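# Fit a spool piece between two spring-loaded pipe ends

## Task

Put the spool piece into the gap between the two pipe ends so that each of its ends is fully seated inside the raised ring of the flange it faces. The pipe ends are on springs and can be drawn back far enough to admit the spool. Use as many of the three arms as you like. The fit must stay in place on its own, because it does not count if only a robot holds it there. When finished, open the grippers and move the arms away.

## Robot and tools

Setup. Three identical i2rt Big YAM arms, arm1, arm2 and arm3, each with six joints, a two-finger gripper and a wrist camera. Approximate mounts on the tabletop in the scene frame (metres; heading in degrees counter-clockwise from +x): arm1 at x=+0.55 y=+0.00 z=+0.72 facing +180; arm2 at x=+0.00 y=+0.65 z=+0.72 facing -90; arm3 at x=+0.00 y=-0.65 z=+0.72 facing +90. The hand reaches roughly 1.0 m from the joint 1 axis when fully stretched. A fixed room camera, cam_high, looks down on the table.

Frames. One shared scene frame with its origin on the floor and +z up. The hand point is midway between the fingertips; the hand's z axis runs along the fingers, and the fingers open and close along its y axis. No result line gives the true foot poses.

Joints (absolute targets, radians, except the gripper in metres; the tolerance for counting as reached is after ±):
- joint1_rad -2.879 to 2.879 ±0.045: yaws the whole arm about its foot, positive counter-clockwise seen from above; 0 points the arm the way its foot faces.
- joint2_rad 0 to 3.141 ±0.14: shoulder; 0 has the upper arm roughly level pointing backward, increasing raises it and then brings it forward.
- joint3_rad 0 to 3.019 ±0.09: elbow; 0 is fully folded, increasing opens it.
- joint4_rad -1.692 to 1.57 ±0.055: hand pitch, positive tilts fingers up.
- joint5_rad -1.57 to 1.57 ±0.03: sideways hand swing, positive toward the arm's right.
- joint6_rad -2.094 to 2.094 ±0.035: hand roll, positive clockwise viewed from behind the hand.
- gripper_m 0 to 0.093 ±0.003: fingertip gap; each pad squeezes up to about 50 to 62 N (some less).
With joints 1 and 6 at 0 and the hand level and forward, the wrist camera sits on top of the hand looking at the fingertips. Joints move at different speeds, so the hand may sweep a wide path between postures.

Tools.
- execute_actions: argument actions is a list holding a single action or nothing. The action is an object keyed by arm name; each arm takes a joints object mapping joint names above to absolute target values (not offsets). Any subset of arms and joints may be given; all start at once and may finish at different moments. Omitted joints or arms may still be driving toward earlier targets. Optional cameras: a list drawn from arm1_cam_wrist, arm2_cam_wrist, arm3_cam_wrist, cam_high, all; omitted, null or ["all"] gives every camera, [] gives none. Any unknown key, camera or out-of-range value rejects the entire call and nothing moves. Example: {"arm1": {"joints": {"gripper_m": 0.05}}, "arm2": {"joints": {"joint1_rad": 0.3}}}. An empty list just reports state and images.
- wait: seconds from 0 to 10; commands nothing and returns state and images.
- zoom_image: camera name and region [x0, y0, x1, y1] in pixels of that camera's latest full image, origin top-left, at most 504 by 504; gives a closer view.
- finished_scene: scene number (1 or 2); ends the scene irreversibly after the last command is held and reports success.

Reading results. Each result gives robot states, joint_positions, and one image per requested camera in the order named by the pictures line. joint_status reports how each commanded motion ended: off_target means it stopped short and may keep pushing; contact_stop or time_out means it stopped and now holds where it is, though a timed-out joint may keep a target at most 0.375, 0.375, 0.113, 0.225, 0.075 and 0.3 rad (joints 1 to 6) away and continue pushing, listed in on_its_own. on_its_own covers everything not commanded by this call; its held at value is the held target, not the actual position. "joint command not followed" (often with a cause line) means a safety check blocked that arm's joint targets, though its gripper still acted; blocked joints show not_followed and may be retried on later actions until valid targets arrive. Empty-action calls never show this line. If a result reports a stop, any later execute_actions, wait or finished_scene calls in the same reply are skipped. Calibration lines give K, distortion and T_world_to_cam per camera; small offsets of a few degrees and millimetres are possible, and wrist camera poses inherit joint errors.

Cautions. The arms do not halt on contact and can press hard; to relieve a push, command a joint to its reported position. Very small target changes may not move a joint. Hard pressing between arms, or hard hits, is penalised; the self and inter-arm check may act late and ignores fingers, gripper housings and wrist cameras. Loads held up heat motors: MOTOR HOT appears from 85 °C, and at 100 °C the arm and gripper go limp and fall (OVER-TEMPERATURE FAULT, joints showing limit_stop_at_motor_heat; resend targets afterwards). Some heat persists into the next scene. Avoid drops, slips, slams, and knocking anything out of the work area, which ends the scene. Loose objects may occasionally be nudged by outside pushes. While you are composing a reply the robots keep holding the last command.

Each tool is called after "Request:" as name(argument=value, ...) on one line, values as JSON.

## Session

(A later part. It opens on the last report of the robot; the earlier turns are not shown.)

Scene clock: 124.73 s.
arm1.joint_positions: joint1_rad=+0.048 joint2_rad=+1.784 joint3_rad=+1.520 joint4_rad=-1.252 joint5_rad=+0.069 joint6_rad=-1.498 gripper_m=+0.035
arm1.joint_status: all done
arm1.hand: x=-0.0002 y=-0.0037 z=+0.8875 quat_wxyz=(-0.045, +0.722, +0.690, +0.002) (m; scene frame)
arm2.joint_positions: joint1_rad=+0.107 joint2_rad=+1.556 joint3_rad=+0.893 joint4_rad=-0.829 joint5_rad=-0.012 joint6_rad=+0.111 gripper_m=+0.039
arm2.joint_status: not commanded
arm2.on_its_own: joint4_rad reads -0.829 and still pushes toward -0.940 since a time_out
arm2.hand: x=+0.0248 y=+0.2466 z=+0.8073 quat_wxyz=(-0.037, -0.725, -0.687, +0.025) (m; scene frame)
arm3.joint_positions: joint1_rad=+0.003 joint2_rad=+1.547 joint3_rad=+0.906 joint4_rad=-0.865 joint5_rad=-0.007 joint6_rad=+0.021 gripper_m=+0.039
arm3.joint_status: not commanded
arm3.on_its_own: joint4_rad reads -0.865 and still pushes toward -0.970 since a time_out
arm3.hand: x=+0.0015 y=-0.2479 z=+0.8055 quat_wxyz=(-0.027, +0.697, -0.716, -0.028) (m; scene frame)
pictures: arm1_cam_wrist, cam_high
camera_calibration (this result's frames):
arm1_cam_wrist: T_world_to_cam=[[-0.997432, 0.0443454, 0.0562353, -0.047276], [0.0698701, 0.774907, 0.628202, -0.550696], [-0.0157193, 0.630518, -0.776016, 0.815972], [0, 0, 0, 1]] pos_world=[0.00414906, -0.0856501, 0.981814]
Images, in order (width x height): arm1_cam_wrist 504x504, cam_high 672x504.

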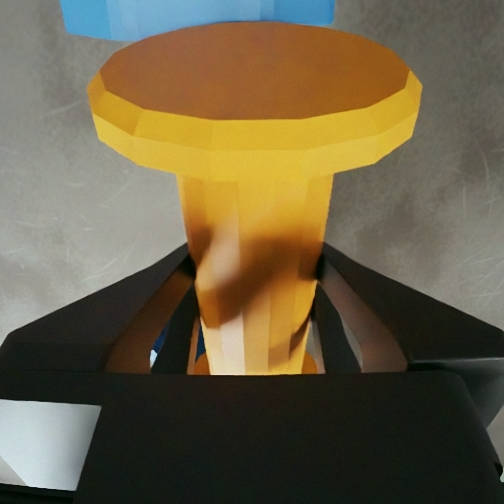

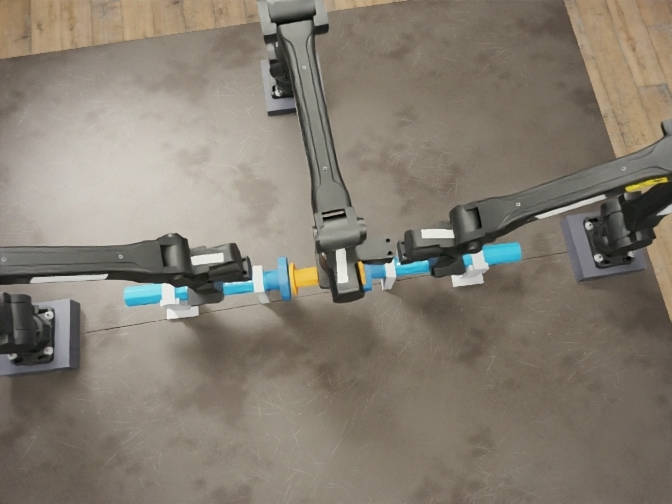

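Request:
execute_actions(actions=[{"arm1":{"joints":{"joint2_rad":1.42,"joint3_rad":1.32,"joint4_rad":-1.4,"joint5_rad":0}},"arm2":{"joints":{"joint4_rad":-1.05}},"arm3":{"joints":{"joint4_rad":-1.085}}}], cameras=["cam_high"])

Request:
zoom_image(camera="cam_high", region=[230, 200, 430, 330])

Scene clock: 134.20 s.
arm1.joint_positions: joint1_rad=+0.048 joint2_rad=+1.430 joint3_rad=+1.285 joint4_rad=-1.391 joint5_rad=-0.001 joint6_rad=-1.491 gripper_m=+0.035
arm1.joint_status: all done
arm1.hand: x=+0.1282 y=-0.0122 z=+0.9600 quat_wxyz=(-0.012, +0.725, +0.689, -0.015) (m; scene frame)
arm2.joint_positions: joint1_rad=+0.107 joint2_rad=+1.556 joint3_rad=+0.894 joint4_rad=-0.843 joint5_rad=-0.012 joint6_rad=+0.111 gripper_m=+0.039
arm2.joint_status: joint4_rad time_out (moved -0.014 of -0.221)
arm2.on_its_own: joint4_rad reads -0.843 and still pushes toward -1.050 since a time_out
arm2.hand: x=+0.0248 y=+0.2497 z=+0.8073 quat_wxyz=(-0.032, -0.725, -0.687, +0.021) (m; scene frame)
arm3.joint_positions: joint1_rad=+0.003 joint2_rad=+1.547 joint3_rad=+0.909 joint4_rad=-0.876 joint5_rad=-0.005 joint6_rad=+0.024 gripper_m=+0.039
arm3.joint_status: joint4_rad time_out (moved -0.011 of -0.220)
arm3.on_its_own: joint4_rad reads -0.876 and still pushes toward -1.085 since a time_out
arm3.hand: x=+0.0017 y=-0.2492 z=+0.8063 quat_wxyz=(-0.025, +0.696, -0.717, -0.025) (m; scene frame)
pictures: cam_high
Images, in order (width x height): cam_high 672x504.

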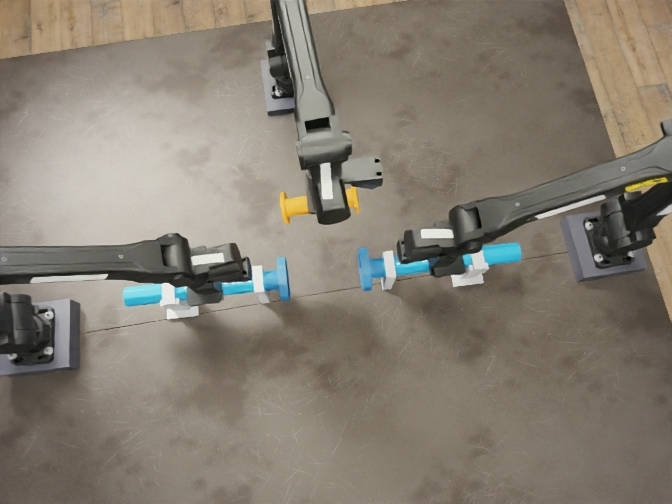

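Region (230, 200, 430, 330) of cam_high's 672x504 image, scaled by 2.520, with more detail than that image has; it fills the top 328 rows of this view, and the rest is white.

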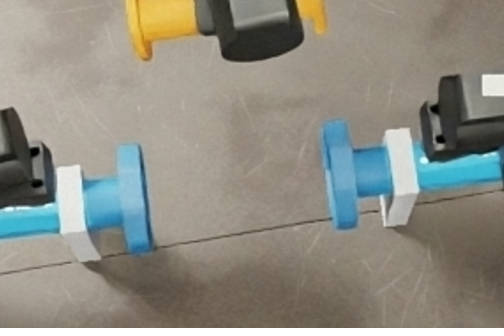

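Request:
execute_actions(actions=[{"arm1":{"joints":{"joint2_rad":1.52,"joint3_rad":0.81,"joint4_rad":-0.83}},"arm2":{"joints":{"joint4_rad":-0.99}},"arm3":{"joints":{"joint4_rad":-1.02}}}], cameras=["arm1_cam_wrist"])

Scene clock: 139.23 s.
arm1.joint_positions: joint1_rad=+0.050 joint2_rad=+1.534 joint3_rad=+0.801 joint4_rad=-0.845 joint5_rad=+0.003 joint6_rad=-1.489 gripper_m=+0.035
arm1.joint_status: all done
arm1.hand: x=+0.1921 y=-0.0102 z=+0.7556 quat_wxyz=(+0.000, +0.725, +0.689, +0.002) (m; scene frame)
arm2.joint_positions: joint1_rad=+0.107 joint2_rad=+1.556 joint3_rad=+0.894 joint4_rad=-0.842 joint5_rad=-0.012 joint6_rad=+0.111 gripper_m=+0.039
arm2.joint_status: joint4_rad time_out (moved +0.001 of -0.147)
arm2.on_its_own: joint4_rad reads -0.842 and still pushes toward -0.990 since a time_out
arm2.hand: x=+0.0248 y=+0.2495 z=+0.8073 quat_wxyz=(-0.032, -0.725, -0.687, +0.021) (m; scene frame)
arm3.joint_positions: joint1_rad=+0.003 joint2_rad=+1.547 joint3_rad=+0.909 joint4_rad=-0.875 joint5_rad=-0.005 joint6_rad=+0.024 gripper_m=+0.039
arm3.joint_status: joint4_rad time_out (moved +0.002 of -0.144)
arm3.on_its_own: joint4_rad reads -0.875 and still pushes toward -1.020 since a time_out
arm3.hand: x=+0.0017 y=-0.2488 z=+0.8063 quat_wxyz=(-0.025, +0.696, -0.717, -0.025) (m; scene frame)
pictures: arm1_cam_wrist
camera_calibration (this result's frames):
arm1_cam_wrist: T_world_to_cam=[[-0.998614, 0.0516394, -0.0101831, 0.202752], [0.0361486, 0.813508, 0.580429, -0.43333], [0.038257, 0.579257, -0.814247, 0.738737], [0, 0, 0, 1]] pos_world=[0.189874, -0.0858707, 0.855096]
Images, in order (width x height): arm1_cam_wrist 504x504.

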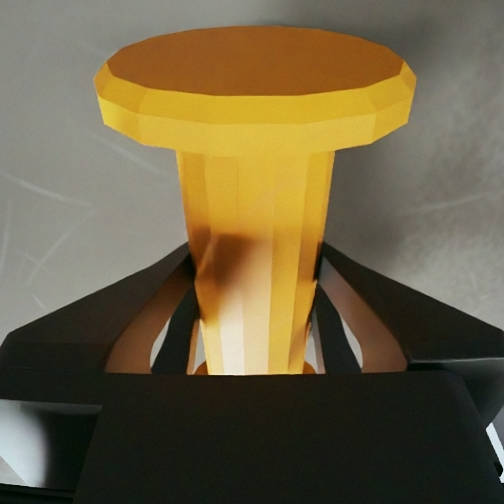

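Request:
execute_actions(actions=[{"arm1":{"joints":{"joint2_rad":1.565,"joint3_rad":0.79,"joint4_rad":-0.80}}}], cameras=[])

Request:
execute_actions(actions=[{"arm1":{"joints":{"gripper_m":0.05,"joint2_rad":1.585,"joint3_rad":0.78,"joint4_rad":-0.76}}}], cameras=[])

Request:
execute_actions(actions=[{"arm1":{"joints":{"gripper_m":0.0}}}], cameras=["arm1_cam_wrist"])

Scene clock: 144.77 s.
arm1.joint_positions: joint1_rad=+0.052 joint2_rad=+1.538 joint3_rad=+0.793 joint4_rad=-0.824 joint5_rad=+0.006 joint6_rad=-1.488 gripper_m=+0.035
arm1.joint_status: all done
arm1.hand: x=+0.1917 y=-0.0104 z=+0.7518 quat_wxyz=(-0.003, +0.724, +0.689, +0.000) (m; scene frame)
arm2.joint_positions: joint1_rad=+0.107 joint2_rad=+1.556 joint3_rad=+0.894 joint4_rad=-0.842 joint5_rad=-0.012 joint6_rad=+0.111 gripper_m=+0.039
arm2.joint_status: not commanded
arm2.on_its_own: joint4_rad reads -0.842 and still pushes toward -0.990 since a time_out
arm2.hand: x=+0.0248 y=+0.2495 z=+0.8073 quat_wxyz=(-0.032, -0.725, -0.687, +0.021) (m; scene frame)
arm3.joint_positions: joint1_rad=+0.003 joint2_rad=+1.547 joint3_rad=+0.909 joint4_rad=-0.875 joint5_rad=-0.005 joint6_rad=+0.024 gripper_m=+0.039
arm3.joint_status: not commanded
arm3.on_its_own: joint4_rad reads -0.875 and still pushes toward -1.020 since a time_out
arm3.hand: x=+0.0017 y=-0.2488 z=+0.8063 quat_wxyz=(-0.025, +0.696, -0.717, -0.025) (m; scene frame)
pictures: none
No camera images: the call's "cameras" was empty. Leave "cameras" out to get every camera's image.

Scene clock: 145.63 s.
arm1.joint_positions: joint1_rad=+0.052 joint2_rad=+1.583 joint3_rad=+0.777 joint4_rad=-0.771 joint5_rad=+0.002 joint6_rad=-1.487 gripper_m=+0.050
arm1.joint_status: all done
arm1.hand: x=+0.1932 y=-0.0111 z=+0.7321 quat_wxyz=(+0.001, +0.725, +0.689, +0.002) (m; scene frame)
arm2.joint_positions: joint1_rad=+0.107 joint2_rad=+1.556 joint3_rad=+0.894 joint4_rad=-0.842 joint5_rad=-0.012 joint6_rad=+0.111 gripper_m=+0.039
arm2.joint_status: not commanded
arm2.on_its_own: joint4_rad reads -0.842 and still pushes toward -0.990 since a time_out
arm2.hand: x=+0.0248 y=+0.2495 z=+0.8073 quat_wxyz=(-0.032, -0.725, -0.687, +0.021) (m; scene frame)
arm3.joint_positions: joint1_rad=+0.003 joint2_rad=+1.547 joint3_rad=+0.909 joint4_rad=-0.875 joint5_rad=-0.005 joint6_rad=+0.024 gripper_m=+0.039
arm3.joint_status: not commanded
arm3.on_its_own: joint4_rad reads -0.875 and still pushes toward -1.020 since a time_out
arm3.hand: x=+0.0017 y=-0.2488 z=+0.8063 quat_wxyz=(-0.025, +0.696, -0.717, -0.025) (m; scene frame)
pictures: none
No camera images: the call's "cameras" was empty. Leave "cameras" out to get every camera's image.

Scene clock: 146.23 s.
arm1.joint_positions: joint1_rad=+0.052 joint2_rad=+1.583 joint3_rad=+0.777 joint4_rad=-0.769 joint5_rad=+0.002 joint6_rad=-1.486 gripper_m=+0.034
arm1.joint_status: gripper_m off_target (ended at +0.034, target +0.000)
arm1.hand: x=+0.1927 y=-0.0112 z=+0.7321 quat_wxyz=(+0.000, +0.725, +0.689, +0.001) (m; scene frame)
arm2.joint_positions: joint1_rad=+0.107 joint2_rad=+1.556 joint3_rad=+0.894 joint4_rad=-0.842 joint5_rad=-0.012 joint6_rad=+0.111 gripper_m=+0.039
arm2.joint_status: not commanded
arm2.on_its_own: joint4_rad reads -0.842 and still pushes toward -0.990 since a time_out
arm2.hand: x=+0.0248 y=+0.2495 z=+0.8073 quat_wxyz=(-0.032, -0.725, -0.687, +0.021) (m; scene frame)
arm3.joint_positions: joint1_rad=+0.003 joint2_rad=+1.547 joint3_rad=+0.909 joint4_rad=-0.875 joint5_rad=-0.005 joint6_rad=+0.024 gripper_m=+0.039
arm3.joint_status: not commanded
arm3.on_its_own: joint4_rad reads -0.875 and still pushes toward -1.020 since a time_out
arm3.hand: x=+0.0017 y=-0.2488 z=+0.8063 quat_wxyz=(-0.025, +0.696, -0.717, -0.025) (m; scene frame)
pictures: arm1_cam_wrist
camera_calibration (this result's frames):
arm1_cam_wrist: T_world_to_cam=[[-0.998628, 0.0516328, -0.00875143, 0.202061], [0.0370191, 0.814192, 0.579415, -0.418276], [0.0370422, 0.578295, -0.814986, 0.720891], [0, 0, 0, 1]] pos_world=[0.190564, -0.0867646, 0.83164]
Images, in order (width x height): arm1_cam_wrist 504x504.

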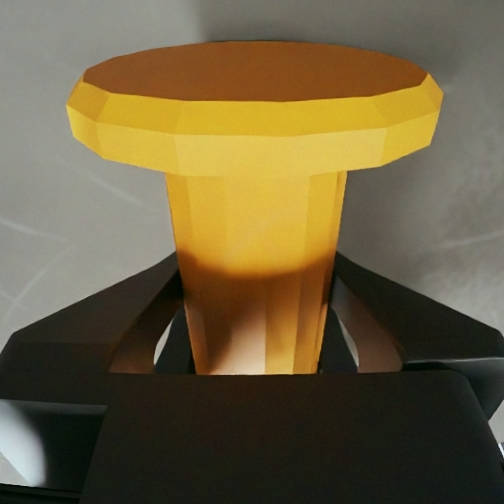

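Request:
execute_actions(actions=[{"arm1":{"joints":{"joint1_rad":0.028,"joint2_rad":1.635,"joint3_rad":1.13,"joint4_rad":-1.028,"joint6_rad":-1.515}}}], cameras=["arm1_cam_wrist","cam_high"])

Request:
zoom_image(camera="cam_high", region=[230, 190, 430, 320])

Scene clock: 154.33 s.
arm1.joint_positions: joint1_rad=+0.033 joint2_rad=+1.652 joint3_rad=+1.099 joint4_rad=-1.015 joint5_rad=-0.002 joint6_rad=-1.502 gripper_m=+0.034
arm1.joint_status: all done
arm1.hand: x=+0.1045 y=-0.0063 z=+0.8014 quat_wxyz=(-0.001, +0.726, +0.688, -0.003) (m; scene frame)
arm2.joint_positions: joint1_rad=+0.107 joint2_rad=+1.556 joint3_rad=+0.894 joint4_rad=-0.842 joint5_rad=-0.012 joint6_rad=+0.111 gripper_m=+0.039
arm2.joint_status: not commanded
arm2.on_its_own: joint4_rad reads -0.842 and still pushes toward -0.990 since a time_out
arm2.hand: x=+0.0248 y=+0.2495 z=+0.8073 quat_wxyz=(-0.032, -0.725, -0.687, +0.021) (m; scene frame)
arm3.joint_positions: joint1_rad=+0.003 joint2_rad=+1.547 joint3_rad=+0.909 joint4_rad=-0.875 joint5_rad=-0.005 joint6_rad=+0.024 gripper_m=+0.039
arm3.joint_status: not commanded
arm3.on_its_own: joint4_rad reads -0.875 and still pushes toward -1.020 since a time_out
arm3.hand: x=+0.0017 y=-0.2488 z=+0.8063 quat_wxyz=(-0.025, +0.696, -0.717, -0.025) (m; scene frame)
pictures: arm1_cam_wrist, cam_high
camera_calibration (this result's frames):
arm1_cam_wrist: T_world_to_cam=[[-0.998483, 0.0550371, -0.00185426, 0.108852], [0.0439425, 0.816595, 0.575536, -0.456766], [0.03319, 0.574581, -0.817774, 0.780493], [0, 0, 0, 1]] pos_world=[0.102853, -0.0814545, 0.901354]
Images, in order (width x height): arm1_cam_wrist 504x504, cam_high 672x504.

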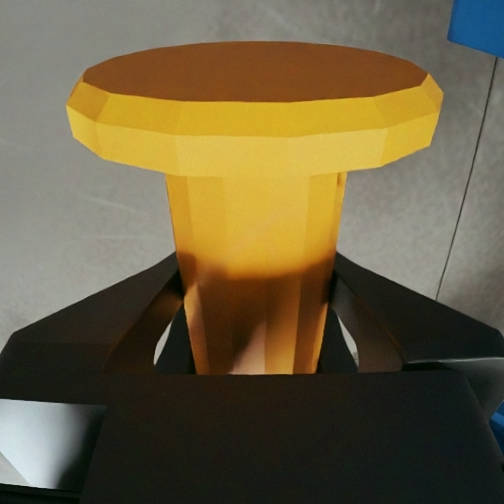

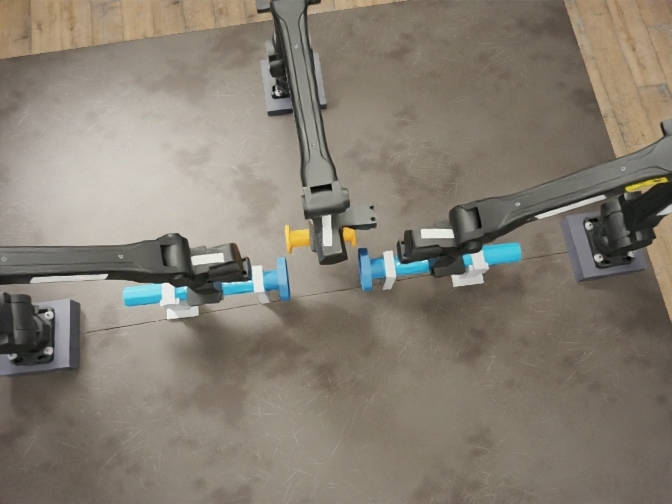

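Region (230, 190, 430, 320) of cam_high's 672x504 image, scaled by 2.520, with more detail than that image has; it fills the top 328 rows of this view, and the rest is white.

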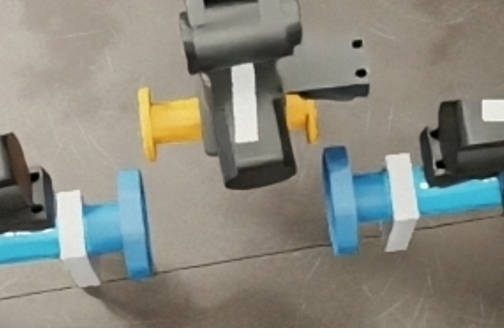

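Request:
execute_actions(actions=[{"arm1":{"joints":{"joint1_rad":0.02,"joint2_rad":1.735,"joint3_rad":1.265,"joint4_rad":-1.066}}}], cameras=["arm1_cam_wrist","cam_high"])

Request:
zoom_image(camera="cam_high", region=[230, 190, 430, 320])

Scene clock: 159.20 s.
arm1.joint_positions: joint1_rad=+0.027 joint2_rad=+1.756 joint3_rad=+1.213 joint4_rad=-1.056 joint5_rad=-0.002 joint6_rad=-1.503 gripper_m=+0.034
arm1.joint_status: all done
arm1.hand: x=+0.0717 y=-0.0037 z=+0.7929 quat_wxyz=(+0.010, +0.728, +0.685, +0.008) (m; scene frame)
arm2.joint_positions: joint1_rad=+0.107 joint2_rad=+1.556 joint3_rad=+0.894 joint4_rad=-0.842 joint5_rad=-0.012 joint6_rad=+0.111 gripper_m=+0.039
arm2.joint_status: not commanded
arm2.on_its_own: joint4_rad reads -0.842 and still pushes toward -0.990 since a time_out
arm2.hand: x=+0.0248 y=+0.2495 z=+0.8073 quat_wxyz=(-0.032, -0.725, -0.687, +0.021) (m; scene frame)
arm3.joint_positions: joint1_rad=+0.003 joint2_rad=+1.547 joint3_rad=+0.909 joint4_rad=-0.875 joint5_rad=-0.005 joint6_rad=+0.024 gripper_m=+0.039
arm3.joint_status: not commanded
arm3.on_its_own: joint4_rad reads -0.875 and still pushes toward -1.020 since a time_out
arm3.hand: x=+0.0017 y=-0.2488 z=+0.8063 quat_wxyz=(-0.025, +0.696, -0.717, -0.025) (m; scene frame)
pictures: arm1_cam_wrist, cam_high
camera_calibration (this result's frames):
arm1_cam_wrist: T_world_to_cam=[[-0.99762, 0.0611162, -0.0319173, 0.0997759], [0.0315429, 0.816183, 0.576932, -0.452776], [0.0613102, 0.574552, -0.816168, 0.769802], [0, 0, 0, 1]] pos_world=[0.0666235, -0.0788412, 0.892694]
Images, in order (width x height): arm1_cam_wrist 504x504, cam_high 672x504.

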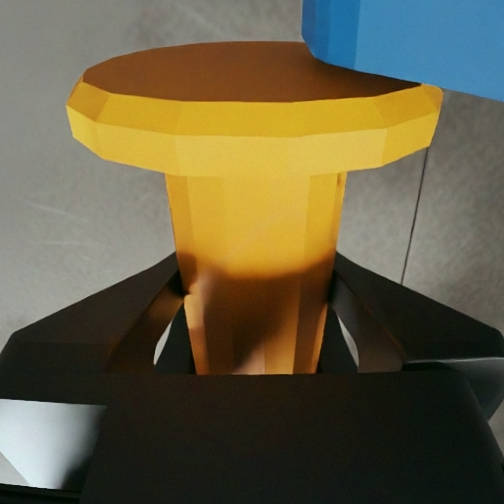

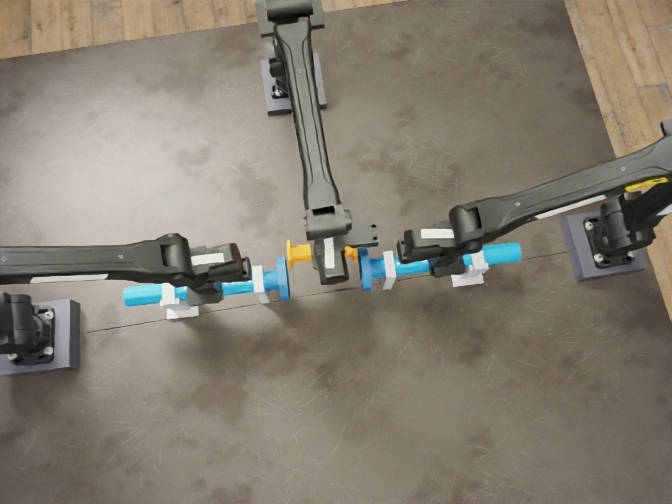

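Region (230, 190, 430, 320) of cam_high's 672x504 image, scaled by 2.520, with more detail than that image has; it fills the top 328 rows of this view, and the rest is white.

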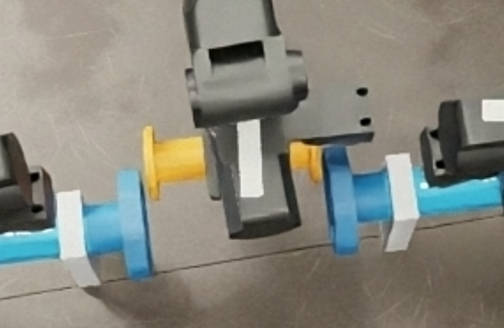

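Request:
execute_actions(actions=[{"arm1":{"joints":{"joint1_rad":0.013,"joint2_rad":1.83,"joint3_rad":1.44,"joint4_rad":-1.115,"joint6_rad":-1.53}}}], cameras=["arm1_cam_wrist","cam_high"])

Request:
zoom_image(camera="cam_high", region=[230, 190, 430, 320])

Scene clock: 170.03 s.
arm1.joint_positions: joint1_rad=+0.019 joint2_rad=+1.851 joint3_rad=+1.388 joint4_rad=-1.103 joint5_rad=-0.002 joint6_rad=-1.517 gripper_m=+0.034
arm1.joint_status: all done
arm1.hand: x=+0.0153 y=+0.0000 z=+0.8051 quat_wxyz=(-0.002, +0.726, +0.688, -0.004) (m; scene frame)
arm2.joint_positions: joint1_rad=+0.107 joint2_rad=+1.556 joint3_rad=+0.894 joint4_rad=-0.842 joint5_rad=-0.012 joint6_rad=+0.111 gripper_m=+0.039
arm2.joint_status: not commanded
arm2.on_its_own: joint4_rad reads -0.842 and still pushes toward -0.990 since a time_out
arm2.hand: x=+0.0248 y=+0.2495 z=+0.8073 quat_wxyz=(-0.032, -0.725, -0.687, +0.021) (m; scene frame)
arm3.joint_positions: joint1_rad=+0.003 joint2_rad=+1.547 joint3_rad=+0.909 joint4_rad=-0.875 joint5_rad=-0.005 joint6_rad=+0.024 gripper_m=+0.039
arm3.joint_status: not commanded
arm3.on_its_own: joint4_rad reads -0.875 and still pushes toward -1.020 since a time_out
arm3.hand: x=+0.0017 y=-0.2488 z=+0.8063 quat_wxyz=(-0.025, +0.696, -0.717, -0.025) (m; scene frame)
pictures: arm1_cam_wrist, cam_high
camera_calibration (this result's frames):
arm1_cam_wrist: T_world_to_cam=[[-0.998526, 0.0542772, 0.000845602, 0.0172903], [0.0448761, 0.81661, 0.575443, -0.460022], [0.0305429, 0.574632, -0.817842, 0.782963], [0, 0, 0, 1]] pos_world=[0.0139948, -0.0751958, 0.905041]
Images, in order (width x height): arm1_cam_wrist 504x504, cam_high 672x504.

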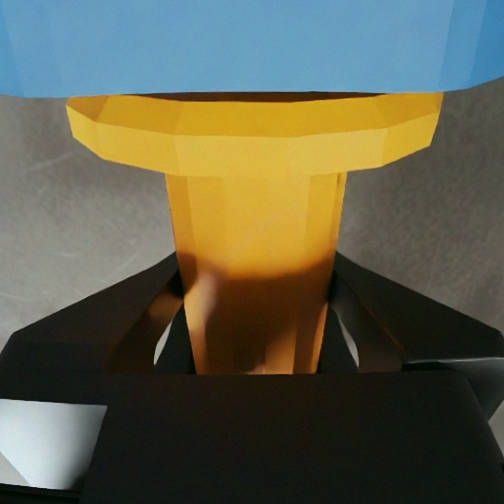

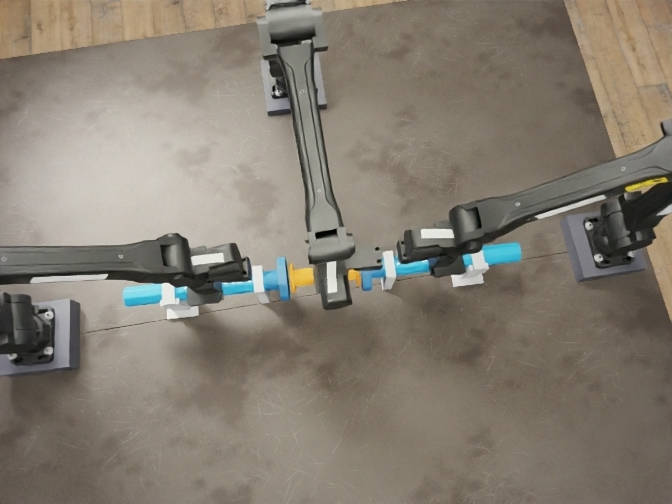

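Region (230, 190, 430, 320) of cam_high's 672x504 image, scaled by 2.520, with more detail than that image has; it fills the top 328 rows of this view, and the rest is white.

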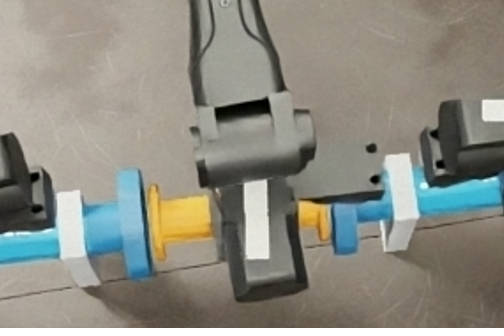

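Ease the pipes back.

Request:
execute_actions(actions=[{"arm2":{"joints":{"joint2_rad":1.57,"joint3_rad":0.91,"joint4_rad":-0.84}},"arm3":{"joints":{"joint2_rad":1.56,"joint3_rad":0.925,"joint4_rad":-0.875}}}], cameras=["arm1_cam_wrist","cam_high"])

Request:
zoom_image(camera="cam_high", region=[230, 190, 430, 320])

Scene clock: 174.40 s.
arm1.joint_positions: joint1_rad=+0.018 joint2_rad=+1.852 joint3_rad=+1.388 joint4_rad=-1.105 joint5_rad=-0.001 joint6_rad=-1.517 gripper_m=+0.034
arm1.joint_status: not commanded
arm1.hand: x=+0.0157 y=+0.0010 z=+0.8045 quat_wxyz=(-0.001, +0.726, +0.687, -0.002) (m; scene frame)
arm2.joint_positions: joint1_rad=+0.107 joint2_rad=+1.574 joint3_rad=+0.911 joint4_rad=-0.819 joint5_rad=-0.007 joint6_rad=+0.111 gripper_m=+0.039
arm2.joint_status: all done
arm2.hand: x=+0.0247 y=+0.2372 z=+0.8066 quat_wxyz=(-0.040, -0.725, -0.687, +0.030) (m; scene frame)
arm3.joint_positions: joint1_rad=+0.003 joint2_rad=+1.567 joint3_rad=+0.928 joint4_rad=-0.854 joint5_rad=-0.005 joint6_rad=+0.024 gripper_m=+0.039
arm3.joint_status: all done
arm3.hand: x=+0.0018 y=-0.2368 z=+0.8052 quat_wxyz=(-0.032, +0.696, -0.717, -0.032) (m; scene frame)
pictures: arm1_cam_wrist, cam_high
camera_calibration (this result's frames):
arm1_cam_wrist: T_world_to_cam=[[-0.998441, 0.0558092, -0.00135769, 0.0193641], [0.0448084, 0.815665, 0.576787, -0.461658], [0.0332974, 0.575826, -0.816894, 0.781043], [0, 0, 0, 1]] pos_world=[0.0140133, -0.0742677, 0.904334]
Images, in order (width x height): arm1_cam_wrist 504x504, cam_high 672x504.

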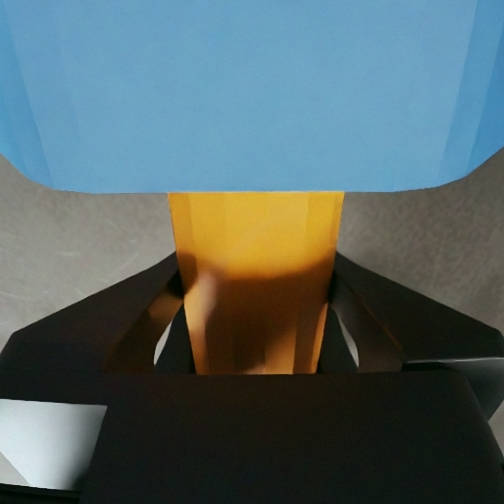

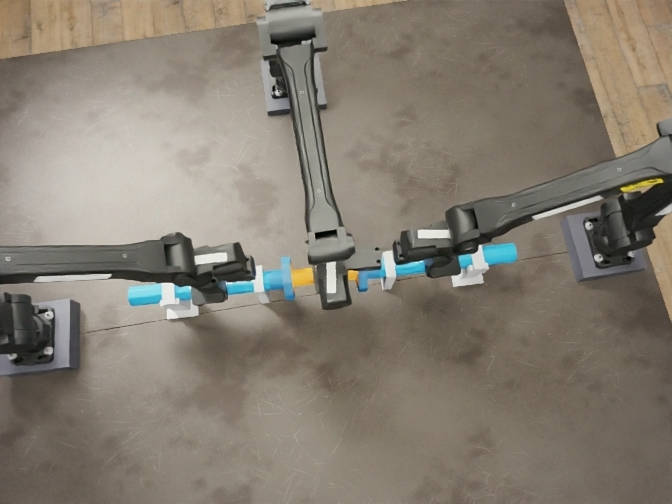

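Region (230, 190, 430, 320) of cam_high's 672x504 image, scaled by 2.520, with more detail than that image has; it fills the top 328 rows of this view, and the rest is white.

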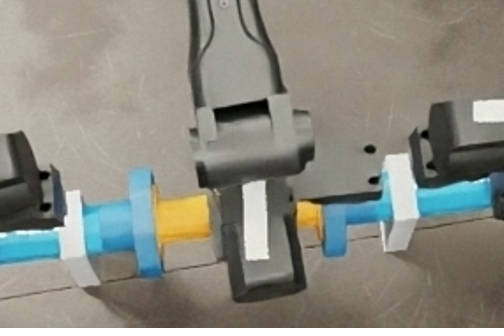

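Seated. Release and lift.

Request:
execute_actions(actions=[{"arm1":{"joints":{"gripper_m":0.09}},"arm2":{"joints":{"gripper_m":0.09}},"arm3":{"joints":{"gripper_m":0.09}}}], cameras=[])

Request:
execute_actions(actions=[{"arm1":{"joints":{"joint2_rad":1.74,"joint3_rad":1.6,"joint4_rad":-1.35}},"arm2":{"joints":{"joint2_rad":1.3,"joint3_rad":1.05,"joint4_rad":-1.3}},"arm3":{"joints":{"joint2_rad":1.3,"joint3_rad":1.05,"joint4_rad":-1.3}}}], cameras=[])

Request:
execute_actions(actions=[{"arm1":{"joints":{"joint2_rad":1.3,"joint3_rad":1.3}}}], cameras=["cam_high"])

Scene clock: 178.67 s.
arm1.joint_positions: joint1_rad=+0.018 joint2_rad=+1.848 joint3_rad=+1.394 joint4_rad=-1.105 joint5_rad=-0.001 joint6_rad=-1.517 gripper_m=+0.090
arm1.joint_status: all done
arm1.hand: x=+0.0130 y=+0.0010 z=+0.8087 quat_wxyz=(-0.005, +0.726, +0.688, -0.006) (m; scene frame)
arm2.joint_positions: joint1_rad=+0.107 joint2_rad=+1.574 joint3_rad=+0.911 joint4_rad=-0.831 joint5_rad=-0.004 joint6_rad=+0.111 gripper_m=+0.090
arm2.joint_status: all done
arm2.hand: x=+0.0240 y=+0.2402 z=+0.8065 quat_wxyz=(-0.034, -0.725, -0.687, +0.028) (m; scene frame)
arm3.joint_positions: joint1_rad=+0.003 joint2_rad=+1.566 joint3_rad=+0.927 joint4_rad=-0.868 joint5_rad=-0.003 joint6_rad=+0.010 gripper_m=+0.090
arm3.joint_status: all done
arm3.hand: x=+0.0022 y=-0.2403 z=+0.8051 quat_wxyz=(-0.029, +0.701, -0.712, -0.026) (m; scene frame)
pictures: none
No camera images: the call's "cameras" was empty. Leave "cameras" out to get every camera's image.

Scene clock: 179.87 s.
arm1.joint_positions: joint1_rad=+0.018 joint2_rad=+1.735 joint3_rad=+1.573 joint4_rad=-1.337 joint5_rad=-0.001 joint6_rad=-1.517 gripper_m=+0.090
arm1.joint_status: all done
arm1.hand: x=+0.0052 y=+0.0011 z=+0.9320 quat_wxyz=(-0.025, +0.726, +0.687, -0.027) (m; scene frame)
arm2.joint_positions: joint1_rad=+0.107 joint2_rad=+1.286 joint3_rad=+1.029 joint4_rad=-1.291 joint5_rad=-0.004 joint6_rad=+0.111 gripper_m=+0.090
arm2.joint_status: all done
arm2.hand: x=+0.0210 y=+0.2968 z=+0.9474 quat_wxyz=(-0.014, -0.726, -0.688, +0.010) (m; scene frame)
arm3.joint_positions: joint1_rad=+0.003 joint2_rad=+1.289 joint3_rad=+1.029 joint4_rad=-1.292 joint5_rad=-0.003 joint6_rad=+0.010 gripper_m=+0.090
arm3.joint_status: all done
arm3.hand: x=+0.0010 y=-0.2970 z=+0.9374 quat_wxyz=(-0.013, +0.701, -0.713, -0.010) (m; scene frame)
pictures: none
No camera images: the call's "cameras" was empty. Leave "cameras" out to get every camera's image.

Scene clock: 181.30 s.
arm1.joint_positions: joint1_rad=+0.018 joint2_rad=+1.300 joint3_rad=+1.292 joint4_rad=-1.341 joint5_rad=-0.001 joint6_rad=-1.518 gripper_m=+0.090
arm1.joint_status: all done
arm1.hand: x=+0.1286 y=+0.0010 z=+1.0166 quat_wxyz=(-0.077, +0.721, +0.683, -0.082) (m; scene frame)
arm2.joint_positions: joint1_rad=+0.107 joint2_rad=+1.286 joint3_rad=+1.029 joint4_rad=-1.291 joint5_rad=-0.004 joint6_rad=+0.111 gripper_m=+0.090
arm2.joint_status: not commanded
arm2.hand: x=+0.0210 y=+0.2968 z=+0.9474 quat_wxyz=(-0.014, -0.726, -0.688, +0.010) (m; scene frame)
arm3.joint_positions: joint1_rad=+0.003 joint2_rad=+1.289 joint3_rad=+1.029 joint4_rad=-1.292 joint5_rad=-0.003 joint6_rad=+0.010 gripper_m=+0.090
arm3.joint_status: not commanded
arm3.hand: x=+0.0010 y=-0.2970 z=+0.9374 quat_wxyz=(-0.013, +0.701, -0.713, -0.010) (m; scene frame)
pictures: cam_high
Images, in order (width x height): cam_high 672x504.

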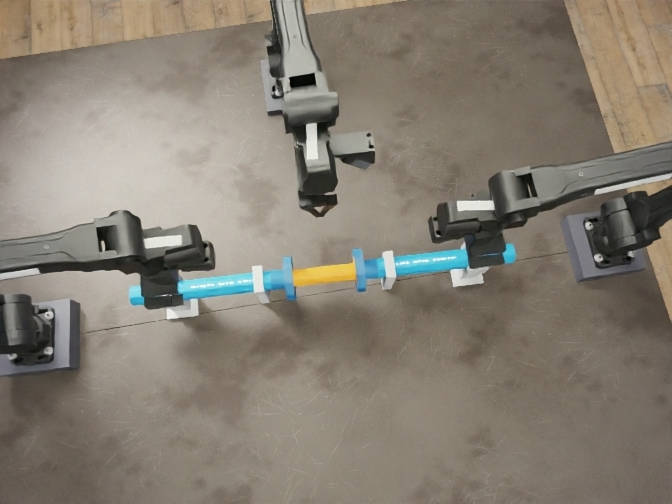

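Request:
finished_scene(scene=1)

The scene is finished: the task was done.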